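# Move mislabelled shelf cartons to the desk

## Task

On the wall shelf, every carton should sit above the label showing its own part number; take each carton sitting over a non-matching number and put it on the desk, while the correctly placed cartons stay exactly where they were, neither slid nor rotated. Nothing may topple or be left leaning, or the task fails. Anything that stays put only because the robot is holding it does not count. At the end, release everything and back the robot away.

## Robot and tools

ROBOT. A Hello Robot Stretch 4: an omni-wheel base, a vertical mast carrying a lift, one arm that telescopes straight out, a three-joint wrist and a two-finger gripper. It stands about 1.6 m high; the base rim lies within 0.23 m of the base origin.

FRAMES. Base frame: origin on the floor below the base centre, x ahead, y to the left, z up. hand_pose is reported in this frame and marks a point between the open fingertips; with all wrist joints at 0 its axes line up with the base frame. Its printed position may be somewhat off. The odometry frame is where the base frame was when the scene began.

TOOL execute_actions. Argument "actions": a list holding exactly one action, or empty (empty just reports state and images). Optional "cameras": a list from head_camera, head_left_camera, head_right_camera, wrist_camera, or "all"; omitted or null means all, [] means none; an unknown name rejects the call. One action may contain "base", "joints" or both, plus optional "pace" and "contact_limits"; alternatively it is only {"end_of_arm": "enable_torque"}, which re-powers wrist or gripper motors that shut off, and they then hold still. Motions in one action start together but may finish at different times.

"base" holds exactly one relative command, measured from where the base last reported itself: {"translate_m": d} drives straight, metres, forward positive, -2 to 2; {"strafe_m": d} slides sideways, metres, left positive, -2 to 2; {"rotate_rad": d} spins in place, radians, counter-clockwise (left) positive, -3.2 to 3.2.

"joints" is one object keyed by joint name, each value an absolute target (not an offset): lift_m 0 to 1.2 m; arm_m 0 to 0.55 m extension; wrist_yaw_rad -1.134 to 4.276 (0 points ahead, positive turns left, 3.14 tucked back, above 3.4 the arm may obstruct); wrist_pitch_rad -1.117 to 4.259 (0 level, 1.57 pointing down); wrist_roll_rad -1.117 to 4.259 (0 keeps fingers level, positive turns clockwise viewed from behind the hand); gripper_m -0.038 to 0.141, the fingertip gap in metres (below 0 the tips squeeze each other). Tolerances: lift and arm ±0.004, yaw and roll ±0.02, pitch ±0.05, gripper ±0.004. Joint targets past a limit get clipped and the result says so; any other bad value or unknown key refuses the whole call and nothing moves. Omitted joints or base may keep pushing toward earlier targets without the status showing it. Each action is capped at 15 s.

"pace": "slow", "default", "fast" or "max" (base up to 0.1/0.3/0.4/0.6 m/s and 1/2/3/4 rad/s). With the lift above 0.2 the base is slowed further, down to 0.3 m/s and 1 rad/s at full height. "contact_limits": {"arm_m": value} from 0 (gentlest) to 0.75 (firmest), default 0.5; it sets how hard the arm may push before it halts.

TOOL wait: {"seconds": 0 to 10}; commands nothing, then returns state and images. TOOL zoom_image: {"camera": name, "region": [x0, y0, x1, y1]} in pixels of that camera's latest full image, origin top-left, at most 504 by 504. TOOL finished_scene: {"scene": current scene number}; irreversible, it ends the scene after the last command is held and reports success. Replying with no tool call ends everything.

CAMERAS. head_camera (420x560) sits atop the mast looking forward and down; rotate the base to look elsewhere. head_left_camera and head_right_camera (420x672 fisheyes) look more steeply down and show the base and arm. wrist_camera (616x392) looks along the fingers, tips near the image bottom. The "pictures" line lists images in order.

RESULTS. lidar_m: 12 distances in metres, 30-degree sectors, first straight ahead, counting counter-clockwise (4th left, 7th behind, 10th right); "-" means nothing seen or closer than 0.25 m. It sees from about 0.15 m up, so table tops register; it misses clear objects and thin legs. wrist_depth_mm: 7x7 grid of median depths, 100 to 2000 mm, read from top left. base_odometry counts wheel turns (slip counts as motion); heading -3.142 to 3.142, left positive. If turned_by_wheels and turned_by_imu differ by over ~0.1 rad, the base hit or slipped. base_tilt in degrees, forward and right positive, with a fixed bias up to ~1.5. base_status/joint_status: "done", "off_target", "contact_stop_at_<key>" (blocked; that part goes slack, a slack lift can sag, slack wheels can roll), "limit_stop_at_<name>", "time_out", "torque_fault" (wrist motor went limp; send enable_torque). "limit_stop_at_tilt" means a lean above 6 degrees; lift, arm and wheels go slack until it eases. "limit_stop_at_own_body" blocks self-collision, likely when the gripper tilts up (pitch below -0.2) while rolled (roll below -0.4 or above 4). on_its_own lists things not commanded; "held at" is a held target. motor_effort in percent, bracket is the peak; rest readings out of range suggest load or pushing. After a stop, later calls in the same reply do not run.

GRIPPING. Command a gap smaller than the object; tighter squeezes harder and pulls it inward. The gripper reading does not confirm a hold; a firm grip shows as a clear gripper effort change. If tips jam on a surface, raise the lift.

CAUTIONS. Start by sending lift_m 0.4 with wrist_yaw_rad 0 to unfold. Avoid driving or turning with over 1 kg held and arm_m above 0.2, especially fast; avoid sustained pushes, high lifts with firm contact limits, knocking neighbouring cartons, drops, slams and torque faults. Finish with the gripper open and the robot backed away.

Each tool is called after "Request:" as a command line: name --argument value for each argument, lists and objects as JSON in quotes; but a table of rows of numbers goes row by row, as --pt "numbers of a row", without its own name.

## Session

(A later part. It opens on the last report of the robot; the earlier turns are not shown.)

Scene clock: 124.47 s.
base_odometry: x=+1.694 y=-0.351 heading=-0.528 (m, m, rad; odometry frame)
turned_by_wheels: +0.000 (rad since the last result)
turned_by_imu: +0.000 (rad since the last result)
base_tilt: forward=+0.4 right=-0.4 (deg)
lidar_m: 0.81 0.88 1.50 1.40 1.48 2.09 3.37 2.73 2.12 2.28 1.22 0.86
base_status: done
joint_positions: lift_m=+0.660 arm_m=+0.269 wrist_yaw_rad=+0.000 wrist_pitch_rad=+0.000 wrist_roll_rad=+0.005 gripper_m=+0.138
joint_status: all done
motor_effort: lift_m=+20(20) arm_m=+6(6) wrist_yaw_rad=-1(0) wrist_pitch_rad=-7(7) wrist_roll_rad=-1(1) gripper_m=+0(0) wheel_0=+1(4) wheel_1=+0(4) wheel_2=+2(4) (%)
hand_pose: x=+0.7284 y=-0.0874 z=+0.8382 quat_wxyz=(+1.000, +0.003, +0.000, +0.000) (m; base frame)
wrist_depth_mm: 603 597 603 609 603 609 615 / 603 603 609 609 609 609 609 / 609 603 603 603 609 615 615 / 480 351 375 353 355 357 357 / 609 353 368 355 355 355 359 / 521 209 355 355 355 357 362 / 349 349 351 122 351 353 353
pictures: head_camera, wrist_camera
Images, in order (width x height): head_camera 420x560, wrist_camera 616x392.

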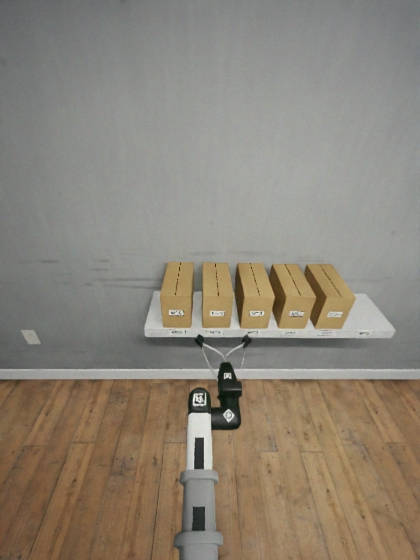

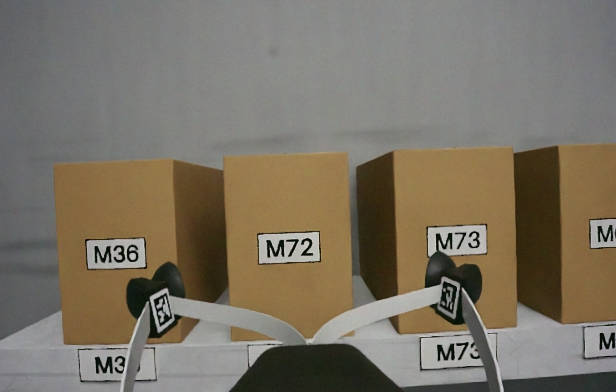

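Request:
execute_actions --actions '[{"base":{"strafe_m":0.015},"joints":{"arm_m":0.38},"pace":"slow"}]' --cameras '["wrist_camera"]'

Scene clock: 131.27 s.
base_odometry: x=+1.701 y=-0.338 heading=-0.528 (m, m, rad; odometry frame)
turned_by_wheels: +0.000 (rad since the last result)
turned_by_imu: +0.001 (rad since the last result)
base_tilt: forward=+0.4 right=-0.4 (deg)
lidar_m: 0.82 1.16 1.50 1.39 1.48 2.07 3.74 2.79 2.13 2.29 1.20 0.87
base_status: done
joint_positions: lift_m=+0.660 arm_m=+0.379 wrist_yaw_rad=+0.000 wrist_pitch_rad=+0.000 wrist_roll_rad=+0.005 gripper_m=+0.138
joint_status: all done
motor_effort: lift_m=+20(20) arm_m=+6(8) wrist_yaw_rad=+0(1) wrist_pitch_rad=-7(6) wrist_roll_rad=-1(1) gripper_m=+1(1) wheel_0=+0(5) wheel_1=+1(2) wheel_2=+0(1) (%)
hand_pose: x=+0.8384 y=-0.0874 z=+0.8382 quat_wxyz=(+1.000, +0.003, +0.000, +0.000) (m; base frame)
wrist_depth_mm: 492 492 496 496 496 496 500 / 492 492 496 496 496 500 496 / 492 496 492 244 496 244 244 / 242 241 242 244 290 245 245 / 242 243 243 244 293 245 245 / 243 209 245 244 245 246 247 / 244 244 273 122 262 246 247
pictures: wrist_camera
Images, in order (width x height): wrist_camera 616x392.

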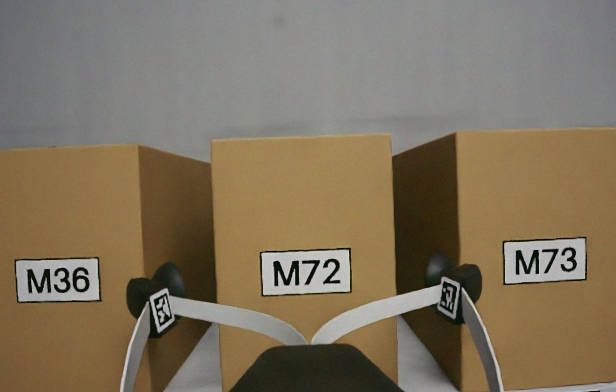

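Request:
execute_actions --actions '[{"joints":{"arm_m":0.412},"pace":"slow","contact_limits":{"arm_m":0.1}}]' --cameras '["wrist_camera"]'

Request:
execute_actions --actions '[{"joints":{"arm_m":0.431},"pace":"slow","contact_limits":{"arm_m":0.1}}]' --cameras '["wrist_camera"]'

Scene clock: 136.00 s.
base_odometry: x=+1.701 y=-0.338 heading=-0.528 (m, m, rad; odometry frame)
turned_by_wheels: +0.000 (rad since the last result)
turned_by_imu: +0.000 (rad since the last result)
base_tilt: forward=+0.4 right=-0.4 (deg)
lidar_m: 0.83 1.12 1.48 1.39 1.46 2.09 3.73 2.79 2.13 2.30 1.20 0.88
base_status: not commanded
joint_positions: lift_m=+0.660 arm_m=+0.411 wrist_yaw_rad=+0.000 wrist_pitch_rad=+0.000 wrist_roll_rad=+0.005 gripper_m=+0.138
joint_status: all done
motor_effort: lift_m=+20(20) arm_m=+6(6) wrist_yaw_rad=-1(1) wrist_pitch_rad=-7(6) wrist_roll_rad=+0(1) gripper_m=+1(0) wheel_0=+0(0) wheel_1=+1(1) wheel_2=+0(0) (%)
contact_limits: arm_m 0.1
hand_pose: x=+0.8704 y=-0.0874 z=+0.8382 quat_wxyz=(+1.000, +0.003, +0.000, +0.000) (m; base frame)
wrist_depth_mm: 462 462 462 462 466 466 466 / 462 462 462 466 466 469 469 / 210 462 462 211 294 227 217 / 210 230 211 211 213 218 219 / 211 220 211 212 213 218 219 / 211 209 211 212 213 219 219 / 211 211 213 122 214 220 220
pictures: wrist_camera
Images, in order (width x height): wrist_camera 616x392.

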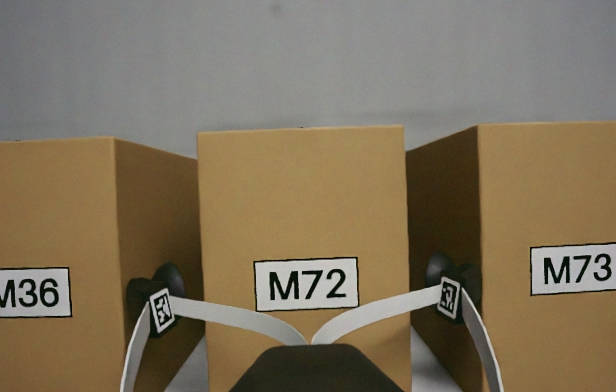

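Scene clock: 137.17 s.
base_odometry: x=+1.701 y=-0.338 heading=-0.528 (m, m, rad; odometry frame)
turned_by_wheels: +0.000 (rad since the last result)
turned_by_imu: +0.000 (rad since the last result)
base_tilt: forward=+0.4 right=-0.4 (deg)
lidar_m: 0.83 1.13 1.50 1.38 1.46 2.07 3.74 2.79 2.11 2.29 1.20 0.87
base_status: not commanded
joint_positions: lift_m=+0.660 arm_m=+0.430 wrist_yaw_rad=+0.000 wrist_pitch_rad=+0.000 wrist_roll_rad=+0.005 gripper_m=+0.138
joint_status: all done
motor_effort: lift_m=+20(20) arm_m=+6(7) wrist_yaw_rad=-1(1) wrist_pitch_rad=-6(6) wrist_roll_rad=-1(1) gripper_m=+0(1) wheel_0=+0(0) wheel_1=+1(1) wheel_2=+0(0) (%)
contact_limits: arm_m 0.1
hand_pose: x=+0.8894 y=-0.0874 z=+0.8382 quat_wxyz=(+1.000, +0.003, +0.000, +0.000) (m; base frame)
wrist_depth_mm: 442 442 442 445 449 449 445 / 442 442 445 445 449 445 449 / 190 442 191 192 193 211 198 / 190 229 191 192 193 213 198 / 191 220 192 193 194 202 199 / 191 193 192 193 195 199 200 / 192 204 193 122 195 219 200
pictures: wrist_camera
Images, in order (width x height): wrist_camera 616x392.

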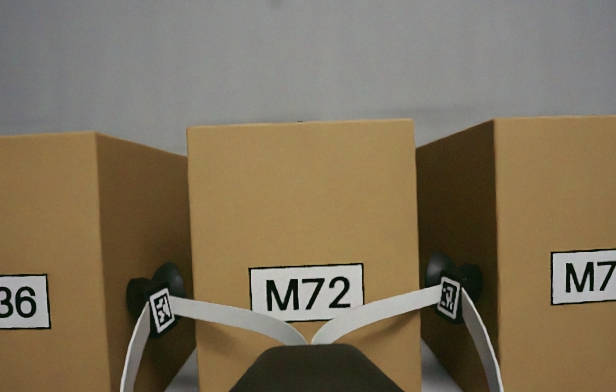

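Request:
execute_actions --actions '[{"joints":{"gripper_m":0.06},"pace":"slow"}]' --cameras '[]'

Request:
execute_actions --actions '[{"joints":{"lift_m":0.69},"pace":"slow"}]' --cameras '["wrist_camera"]'

Request:
execute_actions --actions '[{"joints":{"arm_m":0.01}}]' --cameras '["head_camera","wrist_camera"]'

Scene clock: 146.27 s.
base_odometry: x=+1.701 y=-0.338 heading=-0.528 (m, m, rad; odometry frame)
turned_by_wheels: +0.000 (rad since the last result)
turned_by_imu: +0.001 (rad since the last result)
base_tilt: forward=+0.4 right=-0.4 (deg)
lidar_m: 0.81 1.15 1.48 1.40 1.45 2.06 3.74 2.78 2.13 2.30 1.20 0.85
base_status: not commanded
joint_positions: lift_m=+0.660 arm_m=+0.430 wrist_yaw_rad=+0.000 wrist_pitch_rad=+0.000 wrist_roll_rad=+0.005 gripper_m=+0.061
joint_status: all done
motor_effort: lift_m=+20(20) arm_m=+6(6) wrist_yaw_rad=+0(1) wrist_pitch_rad=-6(7) wrist_roll_rad=-1(1) gripper_m=-27(27) wheel_0=+0(0) wheel_1=+1(1) wheel_2=+0(0) (%)
hand_pose: x=+0.8894 y=-0.0874 z=+0.8382 quat_wxyz=(+1.000, +0.003, +0.000, +0.000) (m; base frame)
wrist_depth_mm: 442 442 442 445 445 449 445 / 442 442 445 445 445 449 445 / 190 445 173 174 175 211 198 / 191 230 174 175 175 213 198 / 191 226 174 175 176 215 199 / 191 184 174 175 176 178 200 / 192 218 175 140 177 219 200
pictures: none
No camera images: the call's "cameras" was empty. Leave "cameras" out to get every camera's image.

Scene clock: 147.33 s.
base_odometry: x=+1.701 y=-0.338 heading=-0.528 (m, m, rad; odometry frame)
turned_by_wheels: +0.000 (rad since the last result)
turned_by_imu: +0.000 (rad since the last result)
base_tilt: forward=+0.4 right=-0.4 (deg)
lidar_m: 0.82 1.14 1.49 1.39 1.46 2.06 3.72 2.76 2.12 2.30 1.19 0.88
base_status: not commanded
joint_positions: lift_m=+0.690 arm_m=+0.430 wrist_yaw_rad=+0.000 wrist_pitch_rad=+0.001 wrist_roll_rad=+0.005 gripper_m=+0.061
joint_status: all done
motor_effort: lift_m=+22(26) arm_m=+6(6) wrist_yaw_rad=-1(1) wrist_pitch_rad=-11(11) wrist_roll_rad=-1(1) gripper_m=-27(27) wheel_0=+0(0) wheel_1=+1(1) wheel_2=+0(0) (%)
hand_pose: x=+0.8894 y=-0.0874 z=+0.8676 quat_wxyz=(+1.000, +0.003, +0.001, +0.000) (m; base frame)
wrist_depth_mm: 439 442 442 439 442 445 445 / 442 442 445 445 445 449 449 / 442 445 176 177 178 449 449 / 191 268 176 177 177 213 198 / 191 226 175 176 177 215 199 / 192 184 175 175 176 177 200 / 192 218 174 140 175 219 200
pictures: wrist_camera
Images, in order (width x height): wrist_camera 616x392.

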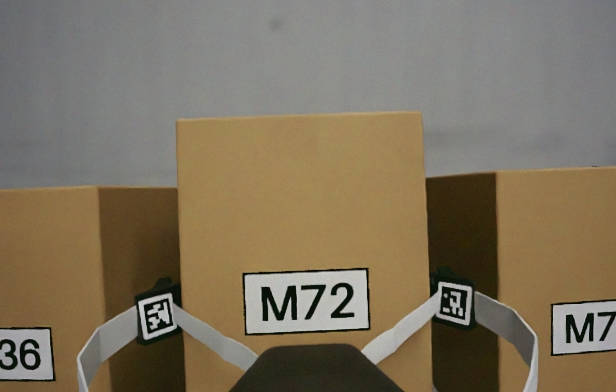

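Scene clock: 149.67 s.
base_odometry: x=+1.701 y=-0.338 heading=-0.528 (m, m, rad; odometry frame)
turned_by_wheels: +0.000 (rad since the last result)
turned_by_imu: +0.000 (rad since the last result)
base_tilt: forward=+0.4 right=-0.4 (deg)
lidar_m: 0.41 1.15 1.47 1.38 1.46 2.07 3.75 2.76 2.13 2.31 1.19 0.44
base_status: not commanded
joint_positions: lift_m=+0.690 arm_m=+0.011 wrist_yaw_rad=+0.000 wrist_pitch_rad=+0.002 wrist_roll_rad=+0.005 gripper_m=+0.061
joint_status: all done
motor_effort: lift_m=+21(22) arm_m=-6(7) wrist_yaw_rad=-1(2) wrist_pitch_rad=-12(11) wrist_roll_rad=+0(1) gripper_m=-26(28) wheel_0=+0(0) wheel_1=+1(1) wheel_2=+0(0) (%)
hand_pose: x=+0.4704 y=-0.0874 z=+0.8675 quat_wxyz=(+1.000, +0.003, +0.001, +0.000) (m; base frame)
wrist_depth_mm: 854 854 854 866 866 866 878 / 854 866 866 866 866 878 878 / 866 866 176 177 177 878 878 / 866 866 176 176 177 621 640 / 866 866 175 176 177 615 615 / 866 184 175 175 176 177 615 / 878 878 174 140 176 878 891
pictures: head_camera, wrist_camera
Images, in order (width x height): head_camera 420x560, wrist_camera 616x392.

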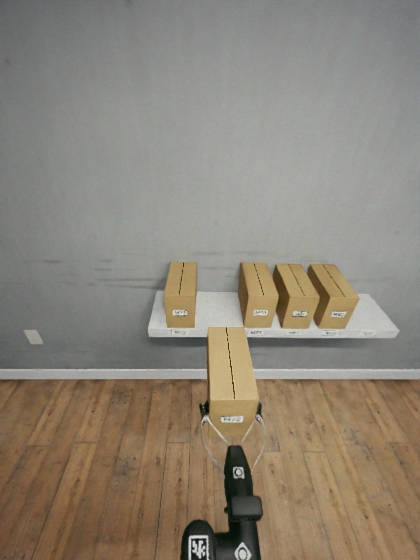

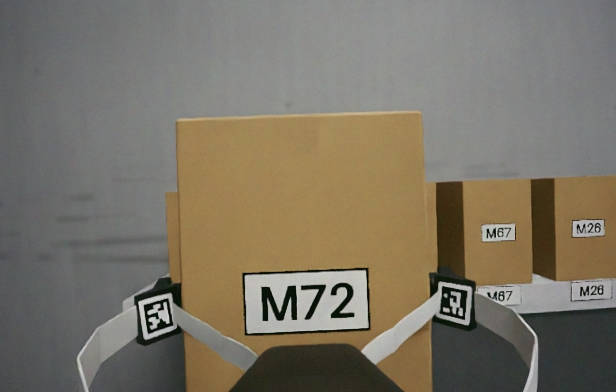

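Request:
execute_actions --actions '[{"base":{"translate_m":-1.0},"joints":{"lift_m":0.76}}]' --cameras '[]'

Request:
execute_actions --actions '[{"base":{"rotate_rad":3.17},"pace":"slow"}]' --cameras '[]'

Request:
execute_actions --actions '[{"base":{"translate_m":1.2}}]' --cameras '["head_camera"]'

Scene clock: 158.37 s.
base_odometry: x=+0.837 y=+0.166 heading=-0.528 (m, m, rad; odometry frame)
turned_by_wheels: +0.000 (rad since the last result)
turned_by_imu: +0.002 (rad since the last result)
base_tilt: forward=+0.4 right=-0.4 (deg)
lidar_m: 0.40 2.04 1.46 1.44 1.49 2.05 1.88 1.91 1.98 1.88 2.39 0.43
base_status: done
joint_positions: lift_m=+0.760 arm_m=+0.011 wrist_yaw_rad=+0.000 wrist_pitch_rad=+0.002 wrist_roll_rad=+0.005 gripper_m=+0.061
joint_status: all done
motor_effort: lift_m=+20(20) arm_m=-6(6) wrist_yaw_rad=+0(0) wrist_pitch_rad=-12(12) wrist_roll_rad=-1(1) gripper_m=-28(26) wheel_0=+0(5) wheel_1=+0(7) wheel_2=-1(10) (%)
hand_pose: x=+0.4704 y=-0.0874 z=+0.9376 quat_wxyz=(+1.000, +0.003, +0.001, +0.000) (m; base frame)
wrist_depth_mm: 1863 1863 1863 1863 1921 1863 1863 / 1863 1863 1863 1863 1863 1863 1863 / 1863 1921 176 177 178 1863 1921 / 1863 1921 176 176 177 1863 1921 / 1863 1863 175 176 177 1921 1921 / 1863 184 175 175 176 177 1921 / 1863 1863 174 140 176 1863 1863
pictures: none
No camera images: the call's "cameras" was empty. Leave "cameras" out to get every camera's image.

Scene clock: 162.83 s.
base_odometry: x=+0.837 y=+0.166 heading=+2.642 (m, m, rad; odometry frame)
turned_by_wheels: +3.170 (rad since the last result)
turned_by_imu: +3.140 (rad since the last result)
base_tilt: forward=+0.4 right=-0.4 (deg)
lidar_m: 0.40 1.98 1.94 1.89 2.42 1.90 1.85 1.95 1.45 1.42 1.52 0.43
base_status: done
joint_positions: lift_m=+0.760 arm_m=+0.011 wrist_yaw_rad=+0.000 wrist_pitch_rad=+0.002 wrist_roll_rad=+0.005 gripper_m=+0.061
joint_status: not commanded
motor_effort: lift_m=+20(20) arm_m=-6(6) wrist_yaw_rad=-1(0) wrist_pitch_rad=-11(12) wrist_roll_rad=-1(1) gripper_m=-26(28) wheel_0=+0(6) wheel_1=-1(7) wheel_2=-2(7) (%)
hand_pose: x=+0.4704 y=-0.0874 z=+0.9376 quat_wxyz=(+1.000, +0.003, +0.001, +0.000) (m; base frame)
wrist_depth_mm: - - - - - - - / - - - - - - - / - - 176 177 178 - - / - - 176 176 177 - - / - - 175 176 177 - - / - 184 175 175 176 177 - / - - 174 140 176 1983 1863
pictures: none
No camera images: the call's "cameras" was empty. Leave "cameras" out to get every camera's image.

Scene clock: 168.30 s.
base_odometry: x=-0.216 y=+0.741 heading=+2.642 (m, m, rad; odometry frame)
turned_by_wheels: +0.000 (rad since the last result)
turned_by_imu: -0.001 (rad since the last result)
base_tilt: forward=+0.4 right=-0.5 (deg)
lidar_m: 0.41 0.68 1.00 1.85 1.95 3.34 3.33 2.05 1.54 1.44 1.56 0.42
base_status: done
joint_positions: lift_m=+0.760 arm_m=+0.011 wrist_yaw_rad=+0.000 wrist_pitch_rad=+0.002 wrist_roll_rad=+0.005 gripper_m=+0.061
joint_status: not commanded
motor_effort: lift_m=+20(20) arm_m=-6(6) wrist_yaw_rad=-1(1) wrist_pitch_rad=-11(11) wrist_roll_rad=-1(1) gripper_m=-27(27) wheel_0=+0(4) wheel_1=+0(9) wheel_2=+1(6) (%)
hand_pose: x=+0.4704 y=-0.0874 z=+0.9376 quat_wxyz=(+1.000, +0.003, +0.001, +0.000) (m; base frame)
wrist_depth_mm: 1229 1205 1205 1229 1229 1205 1182 / 1229 1205 1182 1229 1205 1205 1205 / 1255 1229 176 177 177 1205 1205 / 1255 1229 176 176 177 1205 1182 / 654 1229 175 176 176 1205 1205 / 569 184 174 175 176 177 1205 / 549 549 174 140 176 539 530
pictures: head_camera
Images, in order (width x height): head_camera 420x560.

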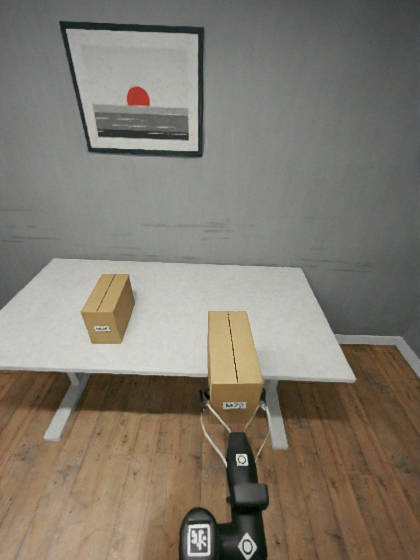

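Request:
execute_actions --actions '[{"joints":{"arm_m":0.35}}]' --cameras '[]'

Request:
execute_actions --actions '[{"joints":{"lift_m":0.655}}]' --cameras '[]'

Request:
execute_actions --actions '[{"joints":{"lift_m":0.63},"pace":"slow"}]' --cameras '["head_camera"]'

Scene clock: 173.07 s.
base_odometry: x=-0.216 y=+0.741 heading=+2.642 (m, m, rad; odometry frame)
turned_by_wheels: +0.000 (rad since the last result)
turned_by_imu: +0.000 (rad since the last result)
base_tilt: forward=+0.4 right=-0.3 (deg)
lidar_m: 0.63 0.68 1.00 1.88 1.96 3.35 3.32 2.03 1.53 1.44 1.55 0.67
base_status: not commanded
joint_positions: lift_m=+0.760 arm_m=+0.349 wrist_yaw_rad=+0.000 wrist_pitch_rad=+0.001 wrist_roll_rad=+0.005 gripper_m=+0.061
joint_status: all done
motor_effort: lift_m=+20(20) arm_m=+6(6) wrist_yaw_rad=-1(1) wrist_pitch_rad=-11(11) wrist_roll_rad=-1(1) gripper_m=-27(26) wheel_0=+0(0) wheel_1=+0(0) wheel_2=+1(1) (%)
hand_pose: x=+0.8084 y=-0.0874 z=+0.9377 quat_wxyz=(+1.000, +0.003, +0.001, +0.000) (m; base frame)
wrist_depth_mm: 866 866 866 878 878 866 854 / 891 891 891 878 866 866 866 / 891 891 176 177 178 866 866 / 891 891 176 176 177 866 854 / 904 891 175 176 176 866 866 / 904 183 175 175 176 177 866 / 585 544 174 140 176 535 525
pictures: none
No camera images: the call's "cameras" was empty. Leave "cameras" out to get every camera's image.

Scene clock: 174.53 s.
base_odometry: x=-0.216 y=+0.741 heading=+2.642 (m, m, rad; odometry frame)
turned_by_wheels: +0.000 (rad since the last result)
turned_by_imu: +0.000 (rad since the last result)
base_tilt: forward=+0.4 right=-0.4 (deg)
lidar_m: 0.63 0.70 0.97 1.85 1.97 3.34 3.31 2.07 1.54 1.44 1.57 0.66
base_status: not commanded
joint_positions: lift_m=+0.655 arm_m=+0.349 wrist_yaw_rad=+0.000 wrist_pitch_rad=+0.001 wrist_roll_rad=+0.005 gripper_m=+0.061
joint_status: all done
motor_effort: lift_m=+16(19) arm_m=+6(6) wrist_yaw_rad=-1(1) wrist_pitch_rad=-11(11) wrist_roll_rad=-1(0) gripper_m=-26(27) wheel_0=+0(0) wheel_1=+0(0) wheel_2=+1(0) (%)
hand_pose: x=+0.8084 y=-0.0874 z=+0.8330 quat_wxyz=(+1.000, +0.003, +0.001, +0.000) (m; base frame)
wrist_depth_mm: 891 878 878 866 866 866 854 / 904 891 891 878 878 866 854 / 891 891 176 177 177 866 854 / 904 891 176 176 177 866 854 / 904 904 175 176 177 878 866 / 549 185 174 175 176 177 459 / 357 334 174 140 176 327 320
pictures: none
No camera images: the call's "cameras" was empty. Leave "cameras" out to get every camera's image.

Scene clock: 175.53 s.
base_odometry: x=-0.216 y=+0.741 heading=+2.642 (m, m, rad; odometry frame)
turned_by_wheels: +0.000 (rad since the last result)
turned_by_imu: +0.000 (rad since the last result)
base_tilt: forward=+0.4 right=-0.4 (deg)
lidar_m: 0.64 0.69 0.99 1.87 1.99 3.35 3.32 2.06 1.52 1.43 1.56 0.66
base_status: not commanded
joint_positions: lift_m=+0.630 arm_m=+0.349 wrist_yaw_rad=+0.000 wrist_pitch_rad=-0.004 wrist_roll_rad=+0.005 gripper_m=+0.061
joint_status: all done
motor_effort: lift_m=+14(17) arm_m=+6(6) wrist_yaw_rad=-1(2) wrist_pitch_rad=+4(11) wrist_roll_rad=-1(1) gripper_m=-27(27) wheel_0=+0(0) wheel_1=+0(0) wheel_2=+1(1) (%)
hand_pose: x=+0.8084 y=-0.0874 z=+0.8097 quat_wxyz=(+1.000, +0.003, -0.002, +0.000) (m; base frame)
wrist_depth_mm: 891 891 878 866 866 866 854 / 891 878 891 878 866 866 854 / 891 891 174 175 175 866 854 / 904 904 174 175 176 866 866 / 891 891 174 175 176 788 759 / 484 183 174 175 176 178 410 / 314 293 175 140 177 289 282
pictures: head_camera
Images, in order (width x height): head_camera 420x560.

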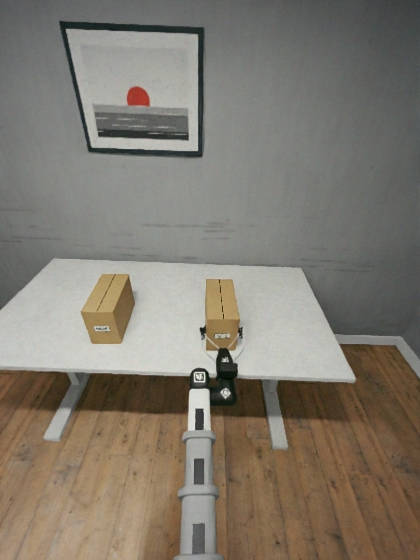

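Request:
execute_actions --actions '[{"joints":{"lift_m":0.632,"gripper_m":0.138}}]' --cameras '[]'

Request:
execute_actions --actions '[{"joints":{"arm_m":0.01,"lift_m":0.64}}]' --cameras '["head_camera"]'

Request:
execute_actions --actions '[{"base":{"rotate_rad":-3.17},"joints":{"lift_m":0.58}}]' --cameras '[]'

Request:
execute_actions --actions '[{"base":{"translate_m":2.0},"pace":"fast"}]' --cameras '[]'

Request:
execute_actions --actions '[{"base":{"strafe_m":-0.16},"joints":{"arm_m":0.3}}]' --cameras '["head_camera","wrist_camera"]'

Scene clock: 182.83 s.
base_odometry: x=-0.216 y=+0.741 heading=+2.642 (m, m, rad; odometry frame)
turned_by_wheels: +0.000 (rad since the last result)
turned_by_imu: +0.001 (rad since the last result)
base_tilt: forward=+0.3 right=-0.4 (deg)
lidar_m: 0.64 0.68 0.99 1.86 1.98 3.34 3.34 2.04 1.54 1.41 1.56 0.67
base_status: not commanded
joint_positions: lift_m=+0.632 arm_m=+0.349 wrist_yaw_rad=+0.000 wrist_pitch_rad=-0.001 wrist_roll_rad=+0.005 gripper_m=+0.138
joint_status: all done
motor_effort: lift_m=+20(21) arm_m=+6(6) wrist_yaw_rad=-1(1) wrist_pitch_rad=-5(6) wrist_roll_rad=-1(1) gripper_m=+2(26) wheel_0=+0(0) wheel_1=+0(1) wheel_2=+1(1) (%)
hand_pose: x=+0.8084 y=-0.0874 z=+0.8102 quat_wxyz=(+1.000, +0.003, +0.000, +0.000) (m; base frame)
wrist_depth_mm: 891 878 878 866 866 866 866 / 904 891 878 878 878 866 866 / 904 878 191 192 193 866 866 / 904 891 191 192 193 878 866 / 904 878 191 192 193 759 732 / 473 209 192 193 194 357 404 / 320 307 193 122 195 282 287
pictures: none
No camera images: the call's "cameras" was empty. Leave "cameras" out to get every camera's image.

Scene clock: 184.97 s.
base_odometry: x=-0.216 y=+0.741 heading=+2.642 (m, m, rad; odometry frame)
turned_by_wheels: +0.000 (rad since the last result)
turned_by_imu: +0.000 (rad since the last result)
base_tilt: forward=+0.4 right=-0.4 (deg)
lidar_m: 0.62 0.68 1.00 1.88 1.96 3.36 3.31 2.04 1.54 1.43 1.55 0.67
base_status: not commanded
joint_positions: lift_m=+0.640 arm_m=+0.011 wrist_yaw_rad=+0.000 wrist_pitch_rad=+0.000 wrist_roll_rad=+0.005 gripper_m=+0.138
joint_status: all done
motor_effort: lift_m=+21(17) arm_m=-6(4) wrist_yaw_rad=+0(1) wrist_pitch_rad=-7(7) wrist_roll_rad=+0(1) gripper_m=+1(1) wheel_0=+0(0) wheel_1=+0(0) wheel_2=+1(1) (%)
hand_pose: x=+0.4704 y=-0.0874 z=+0.8180 quat_wxyz=(+1.000, +0.003, +0.000, +0.000) (m; base frame)
wrist_depth_mm: 1255 1205 1205 1205 1205 1205 1182 / 1255 1205 1229 1205 1205 1205 1205 / 1255 1229 1255 1229 1229 1205 1205 / 597 1229 1229 530 1229 1205 1205 / 574 831 960 535 866 809 1229 / 508 210 415 477 407 404 430 / 1255 1255 1229 122 1229 1205 1205
pictures: head_camera
Images, in order (width x height): head_camera 420x560.

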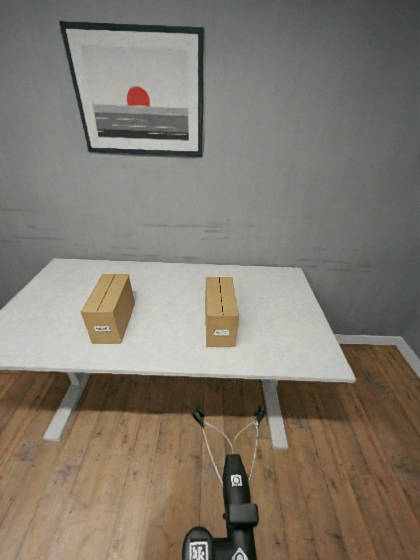

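Scene clock: 187.83 s.
base_odometry: x=-0.216 y=+0.741 heading=-0.528 (m, m, rad; odometry frame)
turned_by_wheels: -3.170 (rad since the last result)
turned_by_imu: -3.140 (rad since the last result)
base_tilt: forward=+0.3 right=-0.4 (deg)
lidar_m: 3.03 2.07 1.55 1.42 1.53 0.67 0.64 0.67 0.97 1.87 1.94 3.24
base_status: done
joint_positions: lift_m=+0.580 arm_m=+0.011 wrist_yaw_rad=+0.000 wrist_pitch_rad=+0.000 wrist_roll_rad=+0.005 gripper_m=+0.138
joint_status: all done
motor_effort: lift_m=+17(20) arm_m=-6(6) wrist_yaw_rad=+0(0) wrist_pitch_rad=-7(7) wrist_roll_rad=-1(1) gripper_m=+2(2) wheel_0=-1(6) wheel_1=+1(6) wheel_2=+0(5) (%)
hand_pose: x=+0.4704 y=-0.0874 z=+0.7583 quat_wxyz=(+1.000, +0.003, +0.000, +0.000) (m; base frame)
wrist_depth_mm: - - - - - - - / - - - - - - - / - - - - - - - / - - - - - - - / - - - - - - - / - 204 - - - - - / 1808 1756 1756 122 1708 1661 1661
pictures: none
No camera images: the call's "cameras" was empty. Leave "cameras" out to get every camera's image.

Scene clock: 194.20 s.
base_odometry: x=+1.512 y=-0.267 heading=-0.528 (m, m, rad; odometry frame)
turned_by_wheels: +0.000 (rad since the last result)
turned_by_imu: -0.001 (rad since the last result)
base_tilt: forward=+0.4 right=-0.4 (deg)
lidar_m: 1.03 1.36 1.51 1.45 1.51 2.13 3.52 2.67 1.99 2.25 1.87 1.08
base_status: done
joint_positions: lift_m=+0.580 arm_m=+0.011 wrist_yaw_rad=+0.000 wrist_pitch_rad=+0.000 wrist_roll_rad=+0.005 gripper_m=+0.138
joint_status: not commanded
motor_effort: lift_m=+17(17) arm_m=-6(6) wrist_yaw_rad=-1(1) wrist_pitch_rad=-7(7) wrist_roll_rad=-1(1) gripper_m=+1(1) wheel_0=-2(6) wheel_1=+0(7) wheel_2=+1(13) (%)
hand_pose: x=+0.4704 y=-0.0874 z=+0.7583 quat_wxyz=(+1.000, +0.003, +0.000, +0.000) (m; base frame)
wrist_depth_mm: 1042 1042 1060 1060 1060 1060 1078 / 1060 1060 1060 1060 1060 1060 1078 / 1060 1078 1060 1078 854 820 1060 / 1060 1060 809 1078 809 820 1078 / 1060 1060 1060 1078 1098 1078 1078 / 1078 205 1060 1078 1078 1078 1098 / 1060 1078 1078 122 1078 1078 1078
pictures: none
No camera images: the call's "cameras" was empty. Leave "cameras" out to get every camera's image.

Scene clock: 196.20 s.
base_odometry: x=+1.431 y=-0.405 heading=-0.528 (m, m, rad; odometry frame)
turned_by_wheels: +0.000 (rad since the last result)
turned_by_imu: +0.001 (rad since the last result)
base_tilt: forward=+0.4 right=-0.4 (deg)
lidar_m: 1.02 1.09 1.71 1.60 1.68 2.36 3.55 2.42 1.86 2.09 1.86 1.07
base_status: done
joint_positions: lift_m=+0.580 arm_m=+0.299 wrist_yaw_rad=+0.000 wrist_pitch_rad=+0.000 wrist_roll_rad=+0.005 gripper_m=+0.138
joint_status: all done
motor_effort: lift_m=+17(17) arm_m=+6(7) wrist_yaw_rad=-1(0) wrist_pitch_rad=-7(7) wrist_roll_rad=-1(1) gripper_m=+1(1) wheel_0=+1(8) wheel_1=+0(8) wheel_2=+1(0) (%)
hand_pose: x=+0.7584 y=-0.0874 z=+0.7584 quat_wxyz=(+1.000, +0.003, +0.000, +0.000) (m; base frame)
wrist_depth_mm: 768 768 778 778 768 778 778 / 768 778 778 778 778 778 778 / 517 768 778 525 521 521 778 / 521 676 778 530 521 525 788 / 512 517 517 521 521 517 521 / 778 204 778 788 788 788 788 / 778 778 788 122 788 798 798
pictures: head_camera, wrist_camera
Images, in order (width x height): head_camera 420x560, wrist_camera 616x392.

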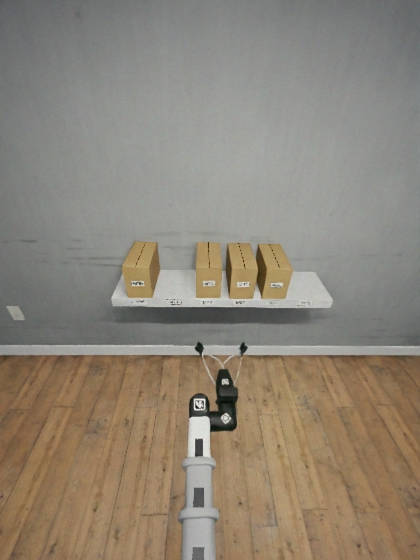

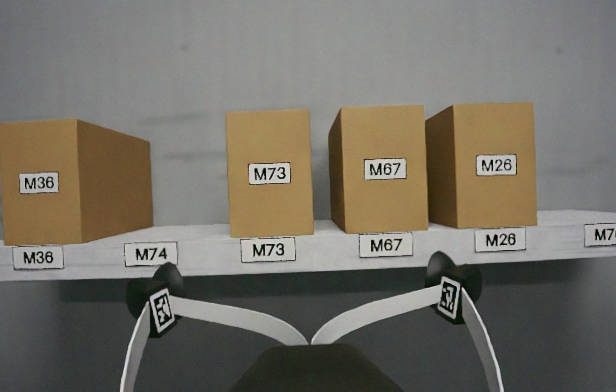

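Request:
execute_actions --actions '[{"base":{"strafe_m":0.05},"joints":{"arm_m":0.52,"lift_m":0.63}}]' --cameras '["head_camera","wrist_camera"]'

Scene clock: 201.93 s.
base_odometry: x=+1.456 y=-0.362 heading=-0.528 (m, m, rad; odometry frame)
turned_by_wheels: +0.000 (rad since the last result)
turned_by_imu: +0.000 (rad since the last result)
base_tilt: forward=+0.4 right=-0.4 (deg)
lidar_m: 1.02 1.08 1.66 1.53 1.64 2.30 3.51 2.52 1.89 2.13 1.85 1.06
base_status: done
joint_positions: lift_m=+0.630 arm_m=+0.519 wrist_yaw_rad=+0.000 wrist_pitch_rad=+0.000 wrist_roll_rad=+0.005 gripper_m=+0.138
joint_status: all done
motor_effort: lift_m=+21(24) arm_m=+6(7) wrist_yaw_rad=+0(0) wrist_pitch_rad=-6(6) wrist_roll_rad=+0(1) gripper_m=+0(0) wheel_0=+0(8) wheel_1=-1(11) wheel_2=+1(7) (%)
hand_pose: x=+0.9784 y=-0.0874 z=+0.8081 quat_wxyz=(+1.000, +0.003, +0.000, +0.000) (m; base frame)
wrist_depth_mm: 549 549 554 554 559 554 559 / 549 554 554 559 554 559 559 / 442 554 554 306 332 303 304 / 382 554 554 307 338 303 304 / 377 525 559 307 343 304 306 / 345 209 306 307 298 300 306 / 296 296 298 122 298 300 301
pictures: head_camera, wrist_camera
Images, in order (width x height): head_camera 420x560, wrist_camera 616x392.

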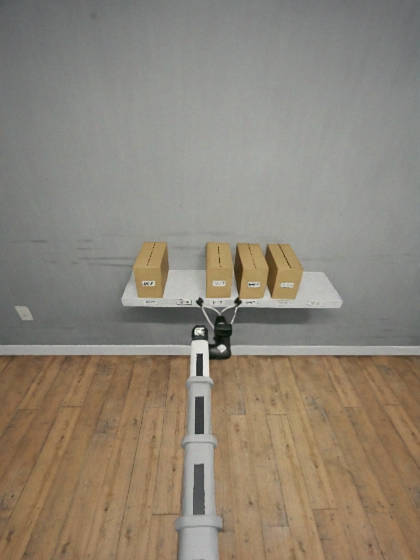

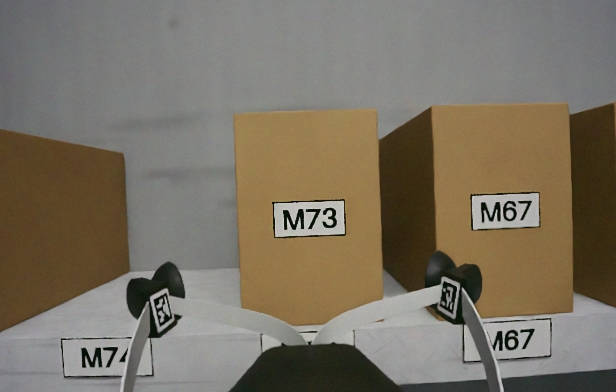

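Request:
execute_actions --actions '[{"joints":{"arm_m":0.01},"base":{"translate_m":-0.2},"pace":"fast"}]' --cameras '["head_camera"]'

Request:
finished_scene --scene 2

Scene clock: 205.93 s.
base_odometry: x=+1.284 y=-0.261 heading=-0.528 (m, m, rad; odometry frame)
turned_by_wheels: +0.000 (rad since the last result)
turned_by_imu: +0.001 (rad since the last result)
base_tilt: forward=+0.4 right=-0.4 (deg)
lidar_m: 1.23 1.30 1.61 1.56 1.66 2.28 2.88 3.03 1.82 2.09 2.14 1.28
base_status: done
joint_positions: lift_m=+0.630 arm_m=+0.011 wrist_yaw_rad=+0.000 wrist_pitch_rad=+0.000 wrist_roll_rad=+0.005 gripper_m=+0.138
joint_status: all done
motor_effort: lift_m=+21(21) arm_m=-6(8) wrist_yaw_rad=-1(2) wrist_pitch_rad=-7(7) wrist_roll_rad=-1(1) gripper_m=+1(1) wheel_0=+2(7) wheel_1=+2(4) wheel_2=-2(14) (%)
hand_pose: x=+0.4704 y=-0.0875 z=+0.8081 quat_wxyz=(+1.000, +0.003, +0.000, +0.000) (m; base frame)
wrist_depth_mm: 1255 1281 1281 1281 1255 1255 1281 / 1255 1281 1255 1255 1281 1255 1281 / 1255 1255 1281 1255 1281 1281 1255 / 1255 1281 1205 1025 1025 1308 1281 / 1255 1281 1160 1281 1281 1008 1281 / 1255 209 1255 1281 1281 1281 1308 / 1281 1255 1281 122 1281 1281 1281
pictures: head_camera
Images, in order (width x height): head_camera 420x560.

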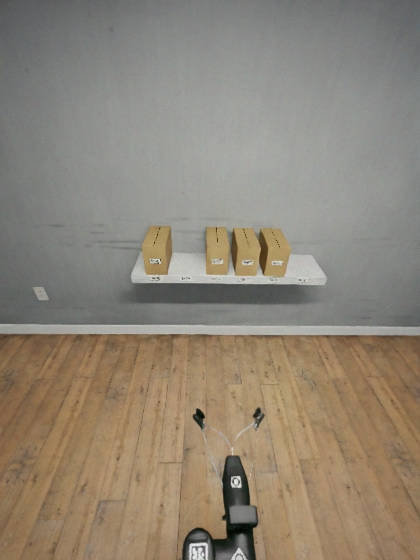

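The scene is finished: the task was done.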